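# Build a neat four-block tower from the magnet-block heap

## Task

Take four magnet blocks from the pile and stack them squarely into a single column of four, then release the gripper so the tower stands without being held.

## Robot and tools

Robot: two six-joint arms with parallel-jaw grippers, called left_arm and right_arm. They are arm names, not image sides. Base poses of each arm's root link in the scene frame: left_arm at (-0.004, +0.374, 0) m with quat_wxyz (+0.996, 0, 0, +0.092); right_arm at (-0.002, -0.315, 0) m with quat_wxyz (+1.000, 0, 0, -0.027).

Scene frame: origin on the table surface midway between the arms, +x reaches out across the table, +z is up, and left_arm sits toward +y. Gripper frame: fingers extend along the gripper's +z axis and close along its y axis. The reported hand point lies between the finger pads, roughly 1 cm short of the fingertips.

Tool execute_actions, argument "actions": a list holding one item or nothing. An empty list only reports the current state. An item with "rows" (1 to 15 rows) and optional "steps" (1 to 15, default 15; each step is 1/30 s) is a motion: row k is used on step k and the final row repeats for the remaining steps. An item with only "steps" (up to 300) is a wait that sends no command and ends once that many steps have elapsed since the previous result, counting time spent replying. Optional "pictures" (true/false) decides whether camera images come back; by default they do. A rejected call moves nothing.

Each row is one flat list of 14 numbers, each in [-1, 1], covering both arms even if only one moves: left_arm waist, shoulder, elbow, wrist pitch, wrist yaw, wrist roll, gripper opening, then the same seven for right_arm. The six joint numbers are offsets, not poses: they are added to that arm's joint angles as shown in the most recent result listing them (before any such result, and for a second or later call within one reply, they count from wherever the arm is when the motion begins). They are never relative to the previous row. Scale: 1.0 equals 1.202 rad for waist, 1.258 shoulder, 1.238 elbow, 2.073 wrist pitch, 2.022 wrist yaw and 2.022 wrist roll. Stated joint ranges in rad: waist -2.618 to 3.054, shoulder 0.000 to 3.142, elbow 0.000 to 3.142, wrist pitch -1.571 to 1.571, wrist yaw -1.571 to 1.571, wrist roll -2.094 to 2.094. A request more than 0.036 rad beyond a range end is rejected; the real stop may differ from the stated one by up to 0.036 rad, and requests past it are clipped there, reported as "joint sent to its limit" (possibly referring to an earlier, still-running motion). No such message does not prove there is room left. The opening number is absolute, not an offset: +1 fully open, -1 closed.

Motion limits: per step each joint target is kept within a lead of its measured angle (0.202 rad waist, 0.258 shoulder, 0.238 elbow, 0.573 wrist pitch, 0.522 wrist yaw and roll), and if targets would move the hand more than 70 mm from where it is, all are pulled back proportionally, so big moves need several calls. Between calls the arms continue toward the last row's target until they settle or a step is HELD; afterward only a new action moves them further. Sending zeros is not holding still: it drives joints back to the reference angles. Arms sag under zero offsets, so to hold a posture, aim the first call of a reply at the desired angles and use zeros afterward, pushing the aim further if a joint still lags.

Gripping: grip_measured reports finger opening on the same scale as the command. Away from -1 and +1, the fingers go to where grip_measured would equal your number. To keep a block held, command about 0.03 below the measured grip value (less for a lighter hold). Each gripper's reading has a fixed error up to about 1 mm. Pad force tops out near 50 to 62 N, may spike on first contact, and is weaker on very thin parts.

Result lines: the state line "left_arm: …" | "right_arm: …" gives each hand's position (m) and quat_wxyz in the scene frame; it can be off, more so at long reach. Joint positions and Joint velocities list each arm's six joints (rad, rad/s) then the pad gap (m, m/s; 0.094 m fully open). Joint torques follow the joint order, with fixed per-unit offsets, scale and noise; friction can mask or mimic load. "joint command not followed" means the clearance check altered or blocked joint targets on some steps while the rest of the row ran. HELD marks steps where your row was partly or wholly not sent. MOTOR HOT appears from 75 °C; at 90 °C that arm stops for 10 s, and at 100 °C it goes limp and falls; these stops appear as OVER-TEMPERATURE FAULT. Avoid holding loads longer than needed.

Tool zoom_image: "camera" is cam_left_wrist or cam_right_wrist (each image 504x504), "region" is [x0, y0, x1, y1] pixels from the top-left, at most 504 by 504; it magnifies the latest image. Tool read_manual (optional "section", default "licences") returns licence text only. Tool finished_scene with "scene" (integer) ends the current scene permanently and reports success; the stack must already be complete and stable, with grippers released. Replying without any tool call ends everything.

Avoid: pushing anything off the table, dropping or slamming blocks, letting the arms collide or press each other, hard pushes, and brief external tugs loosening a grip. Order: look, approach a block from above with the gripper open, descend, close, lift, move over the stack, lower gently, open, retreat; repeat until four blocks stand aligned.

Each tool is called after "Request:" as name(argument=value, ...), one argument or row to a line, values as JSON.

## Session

Request:
execute_actions(
  actions=[],
)

Scene clock: 0.00 s of 5800.00 s.
left_arm: end_effector_position=(+0.5158, +0.1446, +0.1803) grip_measured=+1.000 end_effector_quat_wxyz=(+0.743, -0.174, +0.645, +0.042) | right_arm: end_effector_position=(+0.3112, -0.0462, +0.2471) grip_measured=+1.000 end_effector_quat_wxyz=(+0.234, -0.105, +0.793, +0.553)
Joint positions: left_arm=[-0.868  2.3    1.328  1.172 -0.995 -0.038  0.094] | right_arm=[ 0.419  1.409  0.964 -0.012 -0.883  0.676  0.094]
Joint velocities: left_arm=[ 0.012 -0.012  0.002  0.066 -0.022  0.007  0.   ] | right_arm=[-0.012 -0.007  0.007 -0.037 -0.037 -0.022  0.   ]
Joint torques (N m, as the arm reports them, + toward a larger angle): no reading
Motor temperatures (°C, as the motors report them): left_arm=[29 26 31 37 26 28] | right_arm=[25 34 29 26 25 28]

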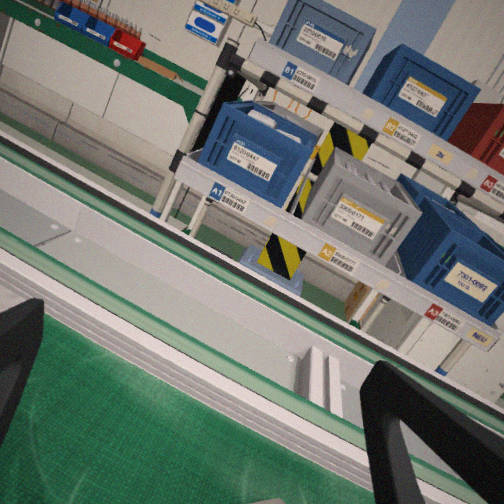

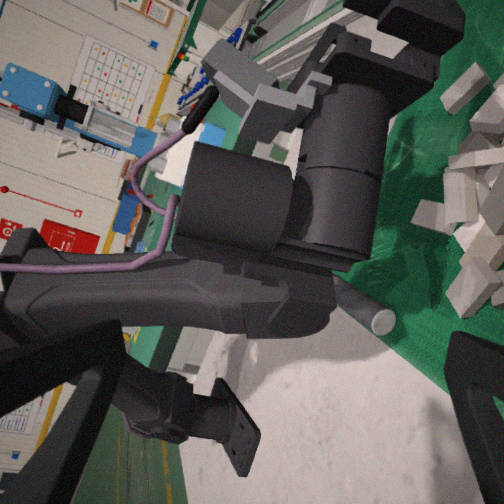

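Request:
execute_actions(
  actions=[
    {"rows":[[0.02,-0.03,0,0,0,0,1,-0.03,0,0.03,0,0.05,-0.03,1],[0.04,-0.06,0,0,0,0,1,-0.06,0,0.06,-0.02,0.1,-0.06,1],[0.06,-0.1,0,-0.02,0,0,1,-0.09,0,0.09,-0.04,0.15,-0.09,1],[0.08,-0.15,0,-0.04,0,0,1,-0.12,0,0.12,-0.06,0.2,-0.12,1],[0.1,-0.2,0,-0.06,0,0,1,-0.15,0,0.15,-0.09,0.25,-0.15,1],[0.12,-0.26,0,-0.09,0,0,1,-0.18,0,0.18,-0.12,0.3,-0.18,1],[0.14,-0.32,0,-0.12,0,0,1,-0.2,0,0.21,-0.15,0.35,-0.21,1],[0.16,-0.38,0,-0.16,0,0,1,-0.2,0,0.24,-0.18,0.4,-0.24,1],[0.18,-0.44,0,-0.2,0,0,1,-0.2,0,0.27,-0.21,0.44,-0.27,1],[0.2,-0.5,0,-0.24,0,0,1,-0.2,0,0.3,-0.24,0.44,-0.3,1],[0.2,-0.56,0,-0.28,0,0,1,-0.2,0,0.33,-0.27,0.44,-0.335,1],[0.2,-0.62,0,-0.32,0,0,1,-0.2,0,0.36,-0.3,0.44,-0.335,1],[0.2,-0.68,0,-0.36,0,0,1,-0.2,0,0.39,-0.33,0.44,-0.335,1],[0.2,-0.74,0,-0.4,0,0,1,-0.2,0,0.42,-0.36,0.44,-0.335,1],[0.2,-0.8,0,-0.45,0,0,1,-0.2,0,0.45,-0.4,0.44,-0.335,1]],"steps":15},
  ],
  pictures=false,
)

Request:
execute_actions(
  actions=[
    {"steps":15},
  ],
  pictures=false,
)

Scene clock: 6.40 s of 5800.00 s.
left_arm: end_effector_position=(+0.4777, +0.3123, +0.3960) grip_measured=+1.000 end_effector_quat_wxyz=(+0.748, -0.264, +0.599, +0.114) | right_arm: end_effector_position=(+0.4296, -0.2471, +0.3223) grip_measured=+1.000 end_effector_quat_wxyz=(+0.493, -0.025, +0.864, +0.096)
Joint positions: left_arm=[-0.626  1.681  1.325  0.623 -0.993 -0.04   0.094] | right_arm=[ 0.17   1.413  1.438 -0.545 -0.09   0.112  0.094]
Joint velocities: left_arm=[ 0.32  -2.205 -0.002 -2.469 -0.037 -0.051  0.   ] | right_arm=[-0.002 -0.002  1.082 -1.766  0.564 -0.74   0.   ]
Joint torques (N m, as the arm reports them, + toward a larger angle): left_arm=[ -1.74 -10.97   8.38   1.64   0.13   0.02] | right_arm=[ 0.7  -6.11 10.04  0.94 -0.03 -0.08]
Motor temperatures (°C, as the motors report them): left_arm=[29 31 32 37 26 28] | right_arm=[25 35 31 28 25 28]
Steps of this call (steps 1 to 90: nothing new was sent; then 2.90 s passed at rest; steps 91 to 105: all 15 steps of this action). Readings (joint positions):
91: left_arm=[-0.867 2.299 1.328 1.172 -0.995 -0.038] | right_arm=[0.417 1.409 0.964 -0.012 -0.870 0.668]
92: left_arm=[-0.864 2.293 1.328 1.169 -0.995 -0.038] | right_arm=[0.409 1.409 0.970 -0.021 -0.842 0.650]
94: left_arm=[-0.846 2.257 1.326 1.138 -0.995 -0.038] | right_arm=[0.366 1.412 1.007 -0.060 -0.747 0.594]
98: left_arm=[-0.777 2.109 1.325 1.052 -0.994 -0.039] | right_arm=[0.237 1.413 1.134 -0.172 -0.483 0.442]
105: the state above

Scene clock: 6.90 s of 5800.00 s.
left_arm: end_effector_position=(+0.3749, +0.3651, +0.4978) grip_measured=+1.000 end_effector_quat_wxyz=(+0.759, -0.284, +0.576, +0.104) | right_arm: end_effector_position=(+0.3971, -0.2666, +0.2979) grip_measured=+1.000 end_effector_quat_wxyz=(+0.411, -0.050, +0.910, +0.027)
Joint positions: left_arm=[-0.619  1.295  1.341  0.284 -1.005 -0.04   0.094] | right_arm=[ 0.17   1.409  1.503 -0.815 -0.002  0.009  0.094]
Joint velocities: left_arm=[-0.017  0.188  0.012 -0.33   0.051  0.066  0.   ] | right_arm=[ 0.002  0.002 -0.017 -0.125  0.081 -0.051  0.   ]
Joint torques (N m, as the arm reports them, + toward a larger angle): left_arm=[-0.65 -5.36  6.64  1.43  0.29  0.02] | right_arm=[ 0.7  -5.41  9.73  0.87 -0.04 -0.05]
Motor temperatures (°C, as the motors report them): left_arm=[29 31 32 37 26 28] | right_arm=[25 35 31 28 25 28]
Steps of this call (steps 1 to 15: the robot went on to your last target). Readings (joint positions):
1: left_arm=[-0.620 1.605 1.325 0.554 -0.995 -0.040] | right_arm=[0.170 1.413 1.468 -0.595 -0.071 0.091]
2: left_arm=[-0.618 1.531 1.325 0.507 -0.995 -0.040] | right_arm=[0.170 1.411 1.488 -0.634 -0.057 0.074]
4: left_arm=[-0.619 1.390 1.325 0.433 -0.994 -0.040] | right_arm=[0.170 1.409 1.503 -0.690 -0.036 0.049]
8: left_arm=[-0.619 1.244 1.341 0.381 -1.004 -0.040] | right_arm=[0.170 1.409 1.503 -0.774 -0.014 0.023]
15: the state above

Request:
execute_actions(
  actions=[
    {"rows":[[0,-0.05,-0.06,0,0.03,0,1,0.02,0.02,0.03,-0.02,0,0,1],[0,-0.1,-0.13,0,0.06,0,1,0.05,0.04,0.06,-0.04,0,0,1],[0,-0.16,-0.2,0,0.1,0,1,0.08,0.06,0.09,-0.06,0,0,1],[0,-0.22,-0.27,0,0.14,0,1,0.11,0.08,0.12,-0.08,0,0,1],[0,-0.28,-0.34,0,0.18,0,1,0.14,0.1,0.15,-0.1,0,0,1],[-0.03,-0.34,-0.41,0,0.22,0,1,0.17,0.12,0.18,-0.12,0,0,1],[-0.06,-0.4,-0.48,0,0.26,0,1,0.2,0.14,0.21,-0.14,0,0,1],[-0.09,-0.46,-0.55,0,0.3,0,1,0.23,0.16,0.24,-0.16,0,0,1],[-0.12,-0.52,-0.62,0,0.34,0,1,0.26,0.18,0.27,-0.18,0,0,1],[-0.15,-0.58,-0.69,-0.02,0.38,0,1,0.29,0.2,0.3,-0.2,0,0,1],[-0.18,-0.64,-0.76,-0.04,0.42,0,1,0.32,0.22,0.33,-0.22,0,0,1],[-0.22,-0.7,-0.83,-0.06,0.46,0,1,0.35,0.24,0.36,-0.24,0,0,1],[-0.26,-0.74,-0.9,-0.07,0.5,0,1,0.37,0.26,0.38,-0.26,0,0,1],[-0.29,-0.78,-0.95,-0.07,0.5,0,1,0.39,0.27,0.38,-0.28,0,0,1],[-0.32,-0.78,-1,-0.07,0.5,0,1,0.4,0.27,0.38,-0.28,0,0,1]],"steps":15},
  ],
  pictures=false,
)

Request:
execute_actions(
  actions=[
    {"steps":22},
  ],
)

Scene clock: 14.30 s of 5800.00 s.
left_arm: end_effector_position=(+0.2326, +0.2426, +0.3137) grip_measured=+1.000 end_effector_quat_wxyz=(+0.740, +0.102, +0.638, -0.188) | right_arm: end_effector_position=(+0.3501, -0.0898, +0.2760) grip_measured=+1.000 end_effector_quat_wxyz=(+0.260, -0.266, +0.925, +0.077)
Joint positions: left_arm=[-0.886  0.426  0.362  0.237 -0.292 -0.04   0.094] | right_arm=[ 0.619  1.727  1.932 -1.227 -0.001  0.006  0.094]
Joint velocities: left_arm=[-0.989 -1.087 -1.507 -0.256  1.092  0.022  0.   ] | right_arm=[ 0.755  0.349  0.281 -0.799 -0.139  0.037  0.   ]
Joint torques (N m, as the arm reports them, + toward a larger angle): left_arm=[-0.22  1.68  7.57  1.4   0.09  0.  ] | right_arm=[-1.09 -7.98  9.5   0.27  0.05  0.01]
Motor temperatures (°C, as the motors report them): left_arm=[29 30 32 38 26 28] | right_arm=[25 35 32 28 25 28]
From where the robot then was, a joint's target lay farther than a number of 1.0 reaches, so one or more steps of this call were cut to that.
Steps of this call (steps 1 to 30: the robot went on to your last target; steps 31 to 90: nothing new was sent; then 3.90 s passed at rest; steps 91 to 105: all 15 steps of this action). Readings (joint positions):
91: left_arm=[-0.619 1.296 1.330 0.262 -0.993 -0.040] | right_arm=[0.171 1.411 1.503 -0.824 0.000 0.005]
92: left_arm=[-0.619 1.272 1.293 0.270 -0.971 -0.040] | right_arm=[0.179 1.417 1.512 -0.837 0.003 0.005]
94: left_arm=[-0.619 1.168 1.154 0.277 -0.897 -0.040] | right_arm=[0.220 1.455 1.564 -0.882 0.008 0.006]
98: left_arm=[-0.659 0.855 0.812 0.281 -0.682 -0.040] | right_arm=[0.370 1.563 1.711 -0.987 0.007 0.006]
105: the state above

Scene clock: 15.03 s of 5800.00 s.
left_arm: end_effector_position=(+0.1836, +0.1802, +0.1753) grip_measured=+1.000 end_effector_quat_wxyz=(+0.606, +0.279, +0.693, -0.273) | right_arm: end_effector_position=(+0.3153, -0.0914, +0.2524) grip_measured=+1.000 end_effector_quat_wxyz=(+0.179, -0.292, +0.938, +0.061)
Joint positions: left_arm=[-0.993  0.334  0.091  0.125 -0.004 -0.04   0.094] | right_arm=[ 0.66   1.75   1.937 -1.378 -0.008  0.006  0.094]
Joint velocities: left_arm=[-0.022  0.007 -0.022 -0.037  0.022  0.051  0.   ] | right_arm=[-0.017 -0.002 -0.007  0.051 -0.037  0.022  0.   ]
Joint torques (N m, as the arm reports them, + toward a larger angle): left_arm=[-0.74 -0.49 10.04  2.02  0.09  0.02] | right_arm=[-0.69 -8.02 10.32  0.33  0.02  0.01]
Motor temperatures (°C, as the motors report them): left_arm=[29 30 32 38 26 28] | right_arm=[25 36 32 28 25 28]
Steps of this call (steps 1 to 22: the robot went on to your last target). Readings (joint positions):
1: left_arm=[-0.917 0.394 0.310 0.232 -0.253 -0.040] | right_arm=[0.641 1.737 1.937 -1.253 -0.004 0.006]
2: left_arm=[-0.940 0.373 0.259 0.227 -0.217 -0.040] | right_arm=[0.655 1.742 1.937 -1.278 -0.007 0.006]
4: left_arm=[-0.975 0.346 0.166 0.199 -0.143 -0.040] | right_arm=[0.664 1.749 1.937 -1.318 -0.010 0.006]
8: left_arm=[-0.993 0.341 0.091 0.127 -0.054 -0.040] | right_arm=[0.660 1.750 1.937 -1.357 -0.008 0.006]
22: the state above

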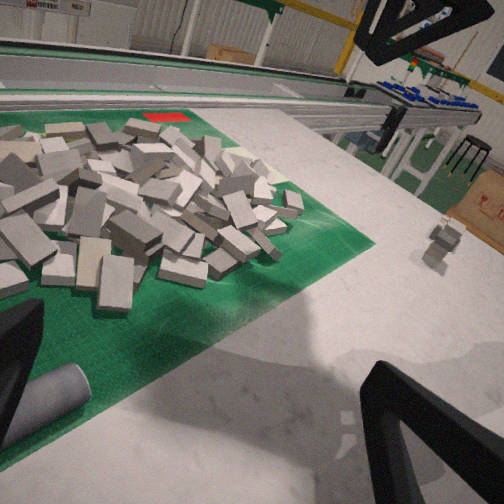

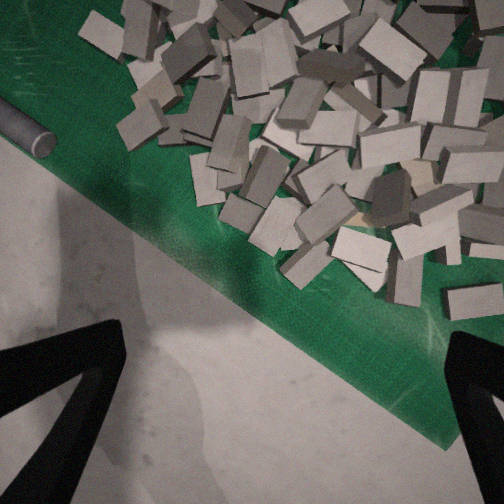

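Request:
execute_actions(
  actions=[
    {"rows":[[0,0,0,0,0,0,1,-0.01,0.02,0.01,0,0,0.01,0.9],[0,0,0,0,0,0,1,-0.02,0.045,0.01,0.01,0,0.02,0.8],[0,0,0,0,0,0,1,-0.03,0.07,0.01,0.02,0,0.03,0.7],[0,0,0,0,0,0,1,-0.04,0.095,0.01,0.03,0,0.04,0.6],[0,0,0,0,0,0,1,-0.05,0.12,0.01,0.03,0,0.05,0.5],[0,0,0,0,0,0,1,-0.06,0.145,0.01,0.03,0,0.063,0.4],[0,0,0,0,0,0,1,-0.07,0.17,0.01,0.03,0,0.063,0.3],[0,0,0,0,0,0,1,-0.08,0.195,0.01,0.03,0,0.063,0.2],[0,0,0,0,0,0,1,-0.09,0.22,0.01,0.03,0,0.063,0.15],[0,0,0,0,0,0,1,-0.1,0.245,0.01,0.03,0,0.063,0.15],[0,0,0,0,0,0,1,-0.105,0.27,0.01,0.03,0,0.063,0.15],[0,0,0,0,0,0,1,-0.105,0.29,0.01,0.03,0,0.063,0.15],[0,0,0,0,0,0,1,-0.105,0.305,0.01,0.03,0,0.063,0.15],[0,0,0,0,0,0,1,-0.105,0.318,0.01,0.03,0,0.063,0.15],[0,0,0,0,0,0,1,-0.105,0.327,0.01,0.03,0,0.063,0.15]],"steps":15},
  ],
  pictures=false,
)

Request:
execute_actions(
  actions=[
    {"steps":12},
  ],
)

Scene clock: 27.60 s of 5800.00 s.
left_arm: end_effector_position=(+0.1833, +0.1799, +0.1753) grip_measured=+1.000 end_effector_quat_wxyz=(+0.605, +0.280, +0.693, -0.273) | right_arm: end_effector_position=(+0.3730, -0.1177, +0.0966) grip_measured=+0.152 end_effector_quat_wxyz=(+0.012, -0.178, +0.984, +0.008)
Joint positions: left_arm=[-0.993  0.334  0.091  0.125 -0.001 -0.04   0.094] | right_arm=[ 0.531  2.154  1.937 -1.327 -0.009  0.119  0.054]
Joint velocities: left_arm=[ 0.002  0.002  0.002 -0.037  0.051 -0.007  0.   ] | right_arm=[-0.056  0.608 -0.012 -0.022  0.007  0.095  0.   ]
Joint torques (N m, as the arm reports them, + toward a larger angle): left_arm=[ 0.01  1.08  8.72  1.86 -0.04  0.  ] | right_arm=[  0.75 -14.04   8.29   0.    -0.09   0.04]
Motor temperatures (°C, as the motors report them): left_arm=[29 28 34 40 26 28] | right_arm=[25 37 33 28 25 28]
Steps of this call (steps 1 to 30: the robot went on to your last target; steps 31 to 90: nothing new was sent; then 9.07 s passed at rest; steps 91 to 105: all 15 steps of this action). Readings (joint positions):
91: left_arm=[-0.993 0.334 0.091 0.125 -0.001 -0.040] | right_arm=[0.660 1.751 1.937 -1.379 -0.008 0.008]
92: left_arm=[-0.993 0.334 0.091 0.125 -0.001 -0.040] | right_arm=[0.659 1.756 1.937 -1.379 -0.009 0.014]
94: left_arm=[-0.993 0.334 0.091 0.125 -0.001 -0.040] | right_arm=[0.649 1.782 1.937 -1.371 -0.010 0.033]
98: left_arm=[-0.993 0.334 0.091 0.125 -0.001 -0.040] | right_arm=[0.601 1.910 1.937 -1.343 -0.010 0.085]
105: the state above

Scene clock: 28.00 s of 5800.00 s.
left_arm: end_effector_position=(+0.1833, +0.1799, +0.1753) grip_measured=+1.000 end_effector_quat_wxyz=(+0.605, +0.280, +0.693, -0.273) | right_arm: end_effector_position=(+0.3727, -0.1182, +0.0868) grip_measured=+0.152 end_effector_quat_wxyz=(+0.000, -0.174, +0.985, +0.005)
Joint positions: left_arm=[-0.993  0.334  0.091  0.125 -0.001 -0.04   0.094] | right_arm=[ 0.53   2.178  1.937 -1.326 -0.009  0.127  0.054]
Joint velocities: left_arm=[-0.007 -0.012  0.002  0.051  0.022 -0.007  0.   ] | right_arm=[ 0.012 -0.012 -0.007  0.022  0.007  0.022  0.   ]
Joint torques (N m, as the arm reports them, + toward a larger angle): left_arm=[-0.01  1.07  8.66  1.86 -0.01  0.02] | right_arm=[  0.25 -12.94   8.35  -0.11  -0.01   0.07]
Motor temperatures (°C, as the motors report them): left_arm=[29 28 34 40 26 28] | right_arm=[25 37 33 28 25 28]
Steps of this call (steps 1 to 12: the robot went on to your last target). Readings (joint positions):
1: left_arm=[-0.993 0.334 0.091 0.125 -0.001 -0.040] | right_arm=[0.530 2.171 1.937 -1.327 -0.009 0.121]
2: left_arm=[-0.993 0.334 0.091 0.125 -0.001 -0.040] | right_arm=[0.530 2.181 1.937 -1.327 -0.009 0.123]
4: left_arm=[-0.993 0.334 0.091 0.125 -0.001 -0.040] | right_arm=[0.530 2.185 1.937 -1.327 -0.009 0.124]
8: left_arm=[-0.993 0.334 0.091 0.125 -0.001 -0.040] | right_arm=[0.530 2.178 1.937 -1.326 -0.009 0.126]
12: the state above

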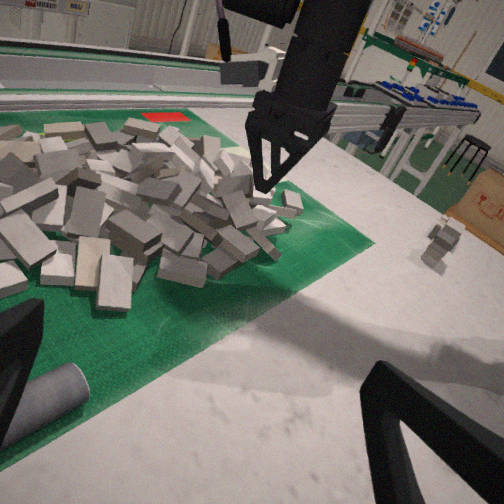

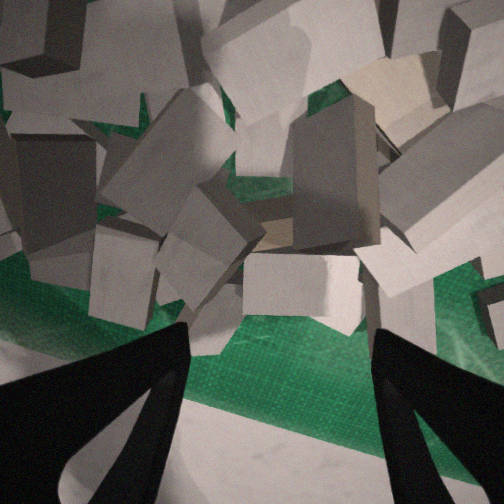

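Request:
zoom_image(
  camera="cam_left_wrist",
  region=[130,160,320,300],
)

Region (130, 160, 320, 300) of cam_left_wrist's 504x504 image, scaled by 2.653, with more detail than that image has; it fills the top 371 rows of this view, and the rest is white.

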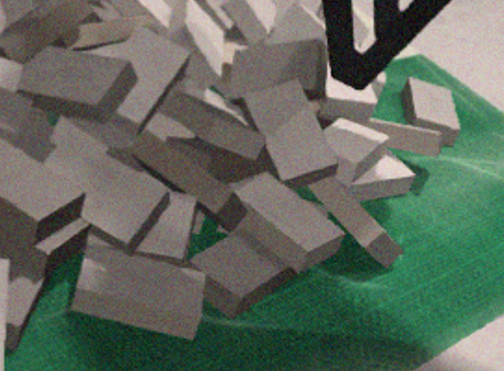

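Request:
zoom_image(
  camera="cam_right_wrist",
  region=[70,150,400,360],
)

Region (70, 150, 400, 360) of cam_right_wrist's 504x504 image, scaled by 1.527, with more detail than that image has; it fills the top 321 rows of this view, and the rest is white.

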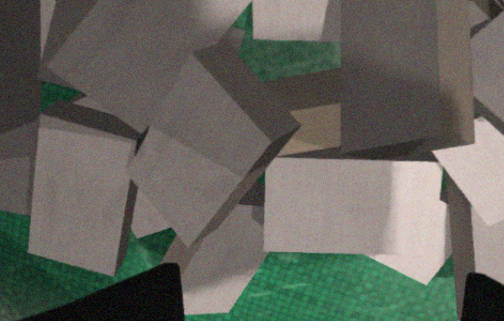

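Request:
execute_actions(
  actions=[],
)

Scene clock: 49.03 s of 5800.00 s.
left_arm: end_effector_position=(+0.1833, +0.1799, +0.1753) grip_measured=+1.000 end_effector_quat_wxyz=(+0.605, +0.280, +0.693, -0.273) | right_arm: end_effector_position=(+0.3727, -0.1182, +0.0868) grip_measured=+0.152 end_effector_quat_wxyz=(+0.000, -0.174, +0.985, +0.005)
Joint positions: left_arm=[-0.993  0.334  0.091  0.125 -0.001 -0.04   0.094] | right_arm=[ 0.53   2.178  1.937 -1.326 -0.009  0.128  0.054]
Joint velocities: left_arm=[-0.007 -0.007 -0.002  0.007 -0.037  0.022  0.   ] | right_arm=[ 0.002  0.002  0.007 -0.022  0.037 -0.007 -0.001]
Joint torques (N m, as the arm reports them, + toward a larger angle): left_arm=[-0.02  1.32  8.73  1.86 -0.01  0.02] | right_arm=[  0.22 -13.04   8.2   -0.08  -0.02   0.06]
Motor temperatures (°C, as the motors report them): left_arm=[29 27 35 41 26 28] | right_arm=[25 43 32 27 25 28]
Steps of this call (steps 1 to 30: the robot went on to your last target; steps 31 to 90: nothing new was sent; then 18.03 s passed at rest). Readings (joint positions):
1: left_arm=[-0.993 0.334 0.091 0.125 -0.001 -0.040] | right_arm=[0.530 2.178 1.937 -1.326 -0.009 0.127]
2: left_arm=[-0.993 0.334 0.091 0.125 -0.001 -0.040] | right_arm=[0.530 2.178 1.937 -1.326 -0.009 0.127]
4: left_arm=[-0.993 0.334 0.091 0.125 -0.001 -0.040] | right_arm=[0.530 2.178 1.937 -1.326 -0.009 0.127]
8: left_arm=[-0.993 0.334 0.091 0.125 -0.001 -0.040] | right_arm=[0.530 2.178 1.937 -1.326 -0.009 0.127]
90: the state above
All arms were judged still, so your last target was given up. Only a new action makes them travel on or press farther. Fingers that are still opening or closing keep moving.

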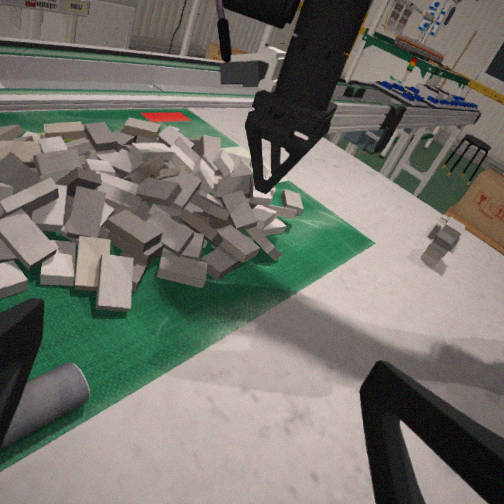

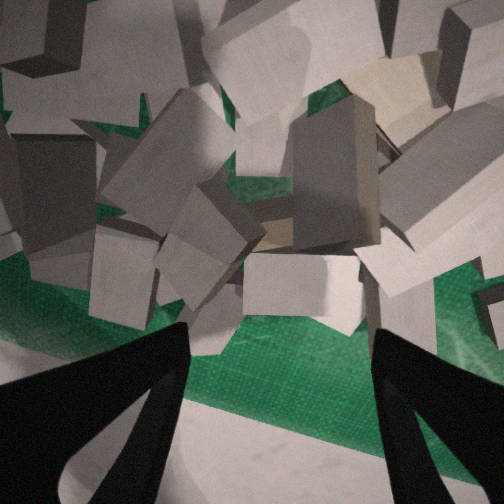

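Request:
execute_actions(
  actions=[
    {"rows":[[0,0,0,0,0,0,1,-0.02,-0.01,0,0,0,0.04,0.1],[0,0,0,0,0,0,1,-0.045,-0.02,0,0,0,0.08,0.1],[0,0,0,0,0,0,1,-0.07,-0.03,0,0,0,0.12,0.05],[0,0,0,0,0,0,1,-0.095,-0.04,-0.01,0,0,0.16,0],[0,0,0,0,0,0,1,-0.12,-0.05,-0.025,0.01,0,0.2,0],[0,0,0,0,0,0,1,-0.145,-0.06,-0.04,0.02,0,0.24,0],[0,0,0,0,0,0,1,-0.165,-0.062,-0.06,0.03,0,0.28,0],[0,0,0,0,0,0,1,-0.185,-0.062,-0.08,0.04,0,0.32,0],[0,0,0,0,0,0,1,-0.195,-0.062,-0.1,0.05,0,0.36,0],[0,0,0,0,0,0,1,-0.203,-0.062,-0.12,0.055,0,0.4,0],[0,0,0,0,0,0,1,-0.203,-0.062,-0.14,0.06,0,0.43,0],[0,0,0,0,0,0,1,-0.203,-0.062,-0.155,0.065,0,0.446,0],[0,0,0,0,0,0,1,-0.203,-0.062,-0.162,0.068,0,0.446,-0.1]],"steps":15},
  ],
  pictures=false,
)

Request:
execute_actions(
  actions=[
    {"steps":15},
  ],
)

Scene clock: 55.13 s of 5800.00 s.
left_arm: end_effector_position=(+0.1833, +0.1799, +0.1753) grip_measured=+1.000 end_effector_quat_wxyz=(+0.605, +0.280, +0.693, -0.273) | right_arm: end_effector_position=(+0.3941, -0.2330, +0.0717) grip_measured=-0.096 end_effector_quat_wxyz=(-0.001, +0.340, +0.941, +0.002)
Joint positions: left_arm=[-0.993  0.334  0.091  0.125 -0.001 -0.04   0.094] | right_arm=[ 0.253  2.103  1.76  -1.227 -0.004  0.893  0.042]
Joint velocities: left_arm=[ 0.012  0.017 -0.007  0.022 -0.007  0.037  0.   ] | right_arm=[ 0.139  0.046 -0.344  0.081  0.051  0.901 -0.004]
Joint torques (N m, as the arm reports them, + toward a larger angle): left_arm=[-0.04  1.14  8.66  1.85  0.02  0.01] | right_arm=[  1.97 -11.41   6.82   0.12  -0.02   0.05]
Motor temperatures (°C, as the motors report them): left_arm=[29 27 35 41 26 28] | right_arm=[25 44 32 27 25 28]
Steps of this call (steps 1 to 90: nothing new was sent; then 2.60 s passed at rest; steps 91 to 105: all 15 steps of this action). Readings (joint positions):
91: left_arm=[-0.993 0.334 0.091 0.125 -0.001 -0.040] | right_arm=[0.530 2.178 1.937 -1.326 -0.009 0.140]
92: left_arm=[-0.993 0.334 0.091 0.125 -0.001 -0.040] | right_arm=[0.526 2.178 1.937 -1.326 -0.011 0.165]
94: left_arm=[-0.993 0.334 0.091 0.125 -0.001 -0.040] | right_arm=[0.502 2.174 1.937 -1.326 -0.016 0.247]
98: left_arm=[-0.993 0.334 0.091 0.125 -0.001 -0.040] | right_arm=[0.383 2.128 1.897 -1.296 -0.020 0.488]
105: the state above

Scene clock: 55.63 s of 5800.00 s.
left_arm: end_effector_position=(+0.1833, +0.1799, +0.1753) grip_measured=+1.000 end_effector_quat_wxyz=(+0.605, +0.280, +0.693, -0.273) | right_arm: end_effector_position=(+0.3938, -0.2191, +0.0680) grip_measured=-0.098 end_effector_quat_wxyz=(+0.001, +0.384, +0.923, +0.008)
Joint positions: left_arm=[-0.993  0.334  0.091  0.125 -0.001 -0.04   0.094] | right_arm=[ 0.283  2.105  1.748 -1.202 -0.012  1.019  0.042]
Joint velocities: left_arm=[-0.002 -0.012 -0.002  0.022 -0.11   0.007  0.   ] | right_arm=[-0.017 -0.002  0.007  0.007 -0.007  0.051 -0.001]
Joint torques (N m, as the arm reports them, + toward a larger angle): left_arm=[-0.13  1.09  8.63  1.88 -0.01 -0.01] | right_arm=[  0.2  -11.33   6.11  -0.04  -0.03   0.05]
Motor temperatures (°C, as the motors report them): left_arm=[29 27 35 41 26 28] | right_arm=[25 44 32 27 25 28]
Steps of this call (steps 1 to 15: the robot went on to your last target). Readings (joint positions):
1: left_arm=[-0.993 0.334 0.091 0.125 -0.001 -0.040] | right_arm=[0.258 2.104 1.752 -1.226 -0.004 0.920]
2: left_arm=[-0.993 0.334 0.091 0.125 -0.001 -0.040] | right_arm=[0.264 2.105 1.748 -1.224 -0.005 0.941]
4: left_arm=[-0.993 0.334 0.091 0.125 -0.001 -0.040] | right_arm=[0.276 2.105 1.748 -1.218 -0.008 0.971]
8: left_arm=[-0.993 0.334 0.091 0.125 -0.001 -0.040] | right_arm=[0.283 2.105 1.748 -1.207 -0.011 1.002]
15: the state above

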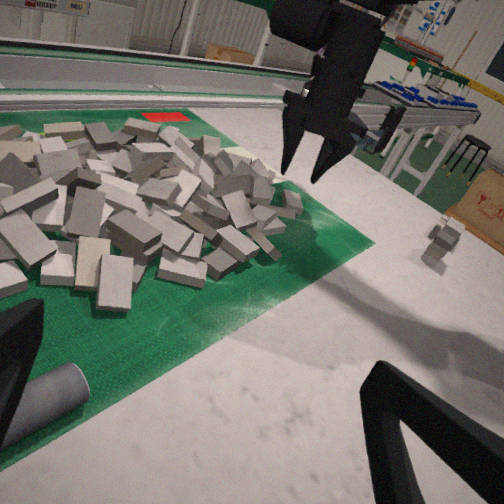

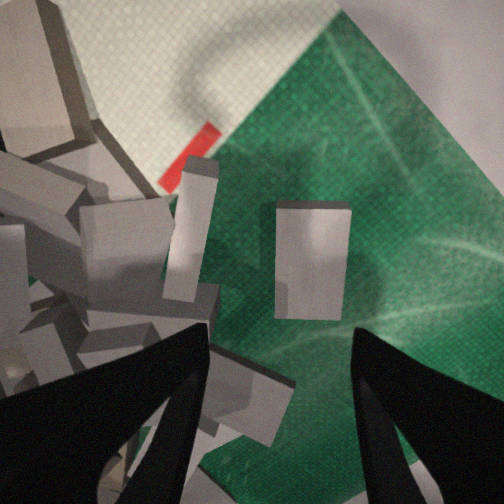

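Request:
execute_actions(
  actions=[
    {"rows":[[0,0,0,0,0,0,1,-0.01,-0.01,-0.01,0.005,0,0.01,-0.15],[0,0,0,0,0,0,1,-0.02,-0.02,-0.025,0.012,0,0.015,-0.2],[0,0,0,0,0,0,1,-0.02,-0.02,-0.04,0.02,0,0.02,-0.2],[0,0,0,0,0,0,1,-0.02,-0.02,-0.055,0.028,0,0.02,-0.2],[0,0,0,0,0,0,1,-0.02,-0.02,-0.07,0.036,0,0.02,-0.2],[0,0,0,0,0,0,1,-0.02,-0.02,-0.085,0.044,0,0.02,-0.2],[0,0,0,0,0,0,1,-0.02,-0.02,-0.1,0.052,0,0.02,-0.2],[0,0,0,0,0,0,1,-0.02,-0.02,-0.111,0.06,0,0.02,-0.2]],"steps":15},
  ],
  pictures=false,
)

Request:
execute_actions(
  actions=[
    {"steps":8},
  ],
)

Scene clock: 62.70 s of 5800.00 s.
left_arm: end_effector_position=(+0.1833, +0.1799, +0.1753) grip_measured=+1.000 end_effector_quat_wxyz=(+0.605, +0.280, +0.693, -0.273) | right_arm: end_effector_position=(+0.3840, -0.2278, +0.0425) grip_measured=-0.198 end_effector_quat_wxyz=(-0.005, +0.407, +0.913, +0.005)
Joint positions: left_arm=[-0.993  0.334  0.091  0.125 -0.001 -0.04   0.094] | right_arm=[ 0.266  2.091  1.624 -1.106 -0.014  1.052  0.038]
Joint velocities: left_arm=[-0.002  0.002 -0.012 -0.007  0.037 -0.037  0.   ] | right_arm=[-0.002 -0.017 -0.012  0.081  0.081 -0.022  0.   ]
Joint torques (N m, as the arm reports them, + toward a larger angle): left_arm=[-0.04  1.18  8.76  1.85 -0.02  0.  ] | right_arm=[ -0.52 -11.62   5.77  -0.08   0.01   0.15]
Motor temperatures (°C, as the motors report them): left_arm=[29 27 35 42 26 28] | right_arm=[25 44 32 27 25 28]
Steps of this call (steps 1 to 15: the robot went on to your last target; steps 16 to 90: nothing new was sent; then 3.57 s passed at rest; steps 91 to 105: all 15 steps of this action). Readings (joint positions):
91: left_arm=[-0.993 0.334 0.091 0.125 -0.001 -0.040] | right_arm=[0.283 2.105 1.748 -1.200 -0.012 1.025]
92: left_arm=[-0.993 0.334 0.091 0.125 -0.001 -0.040] | right_arm=[0.282 2.105 1.748 -1.200 -0.013 1.028]
94: left_arm=[-0.993 0.334 0.091 0.125 -0.001 -0.040] | right_arm=[0.277 2.099 1.731 -1.183 -0.014 1.037]
98: left_arm=[-0.993 0.334 0.091 0.125 -0.001 -0.040] | right_arm=[0.268 2.091 1.664 -1.141 -0.014 1.047]
105: the state above

Scene clock: 62.97 s of 5800.00 s.
left_arm: end_effector_position=(+0.1833, +0.1799, +0.1753) grip_measured=+1.000 end_effector_quat_wxyz=(+0.605, +0.280, +0.693, -0.273) | right_arm: end_effector_position=(+0.3871, -0.2271, +0.0425) grip_measured=-0.198 end_effector_quat_wxyz=(-0.000, +0.408, +0.913, +0.009)
Joint positions: left_arm=[-0.993  0.334  0.091  0.125 -0.001 -0.04   0.094] | right_arm=[ 0.266  2.091  1.624 -1.094 -0.014  1.053  0.038]
Joint velocities: left_arm=[ 0.007 -0.002 -0.012  0.037  0.022 -0.051  0.   ] | right_arm=[-0.002  0.002 -0.007 -0.007  0.007  0.051 -0.   ]
Joint torques (N m, as the arm reports them, + toward a larger angle): left_arm=[-0.09  1.17  8.63  1.85  0.03  0.01] | right_arm=[ -0.7  -11.74   5.9   -0.01   0.     0.03]
Motor temperatures (°C, as the motors report them): left_arm=[29 27 35 42 26 28] | right_arm=[25 44 32 27 25 28]
Steps of this call (steps 1 to 8: the robot went on to your last target). Readings (joint positions):
1: left_arm=[-0.993 0.334 0.091 0.125 -0.001 -0.040] | right_arm=[0.266 2.091 1.624 -1.103 -0.014 1.052]
2: left_arm=[-0.993 0.334 0.091 0.125 -0.001 -0.040] | right_arm=[0.266 2.091 1.624 -1.101 -0.014 1.053]
4: left_arm=[-0.993 0.334 0.091 0.125 -0.001 -0.040] | right_arm=[0.266 2.091 1.624 -1.097 -0.014 1.053]
8: the state above

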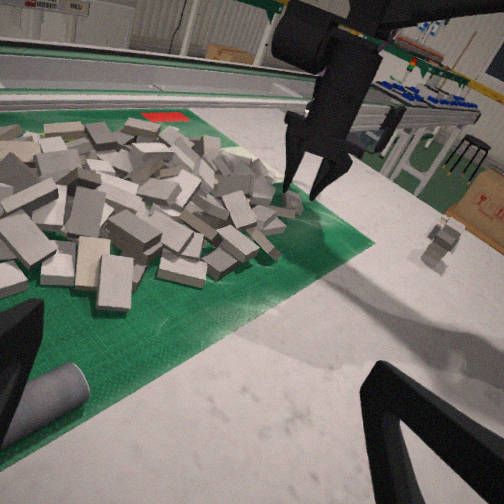

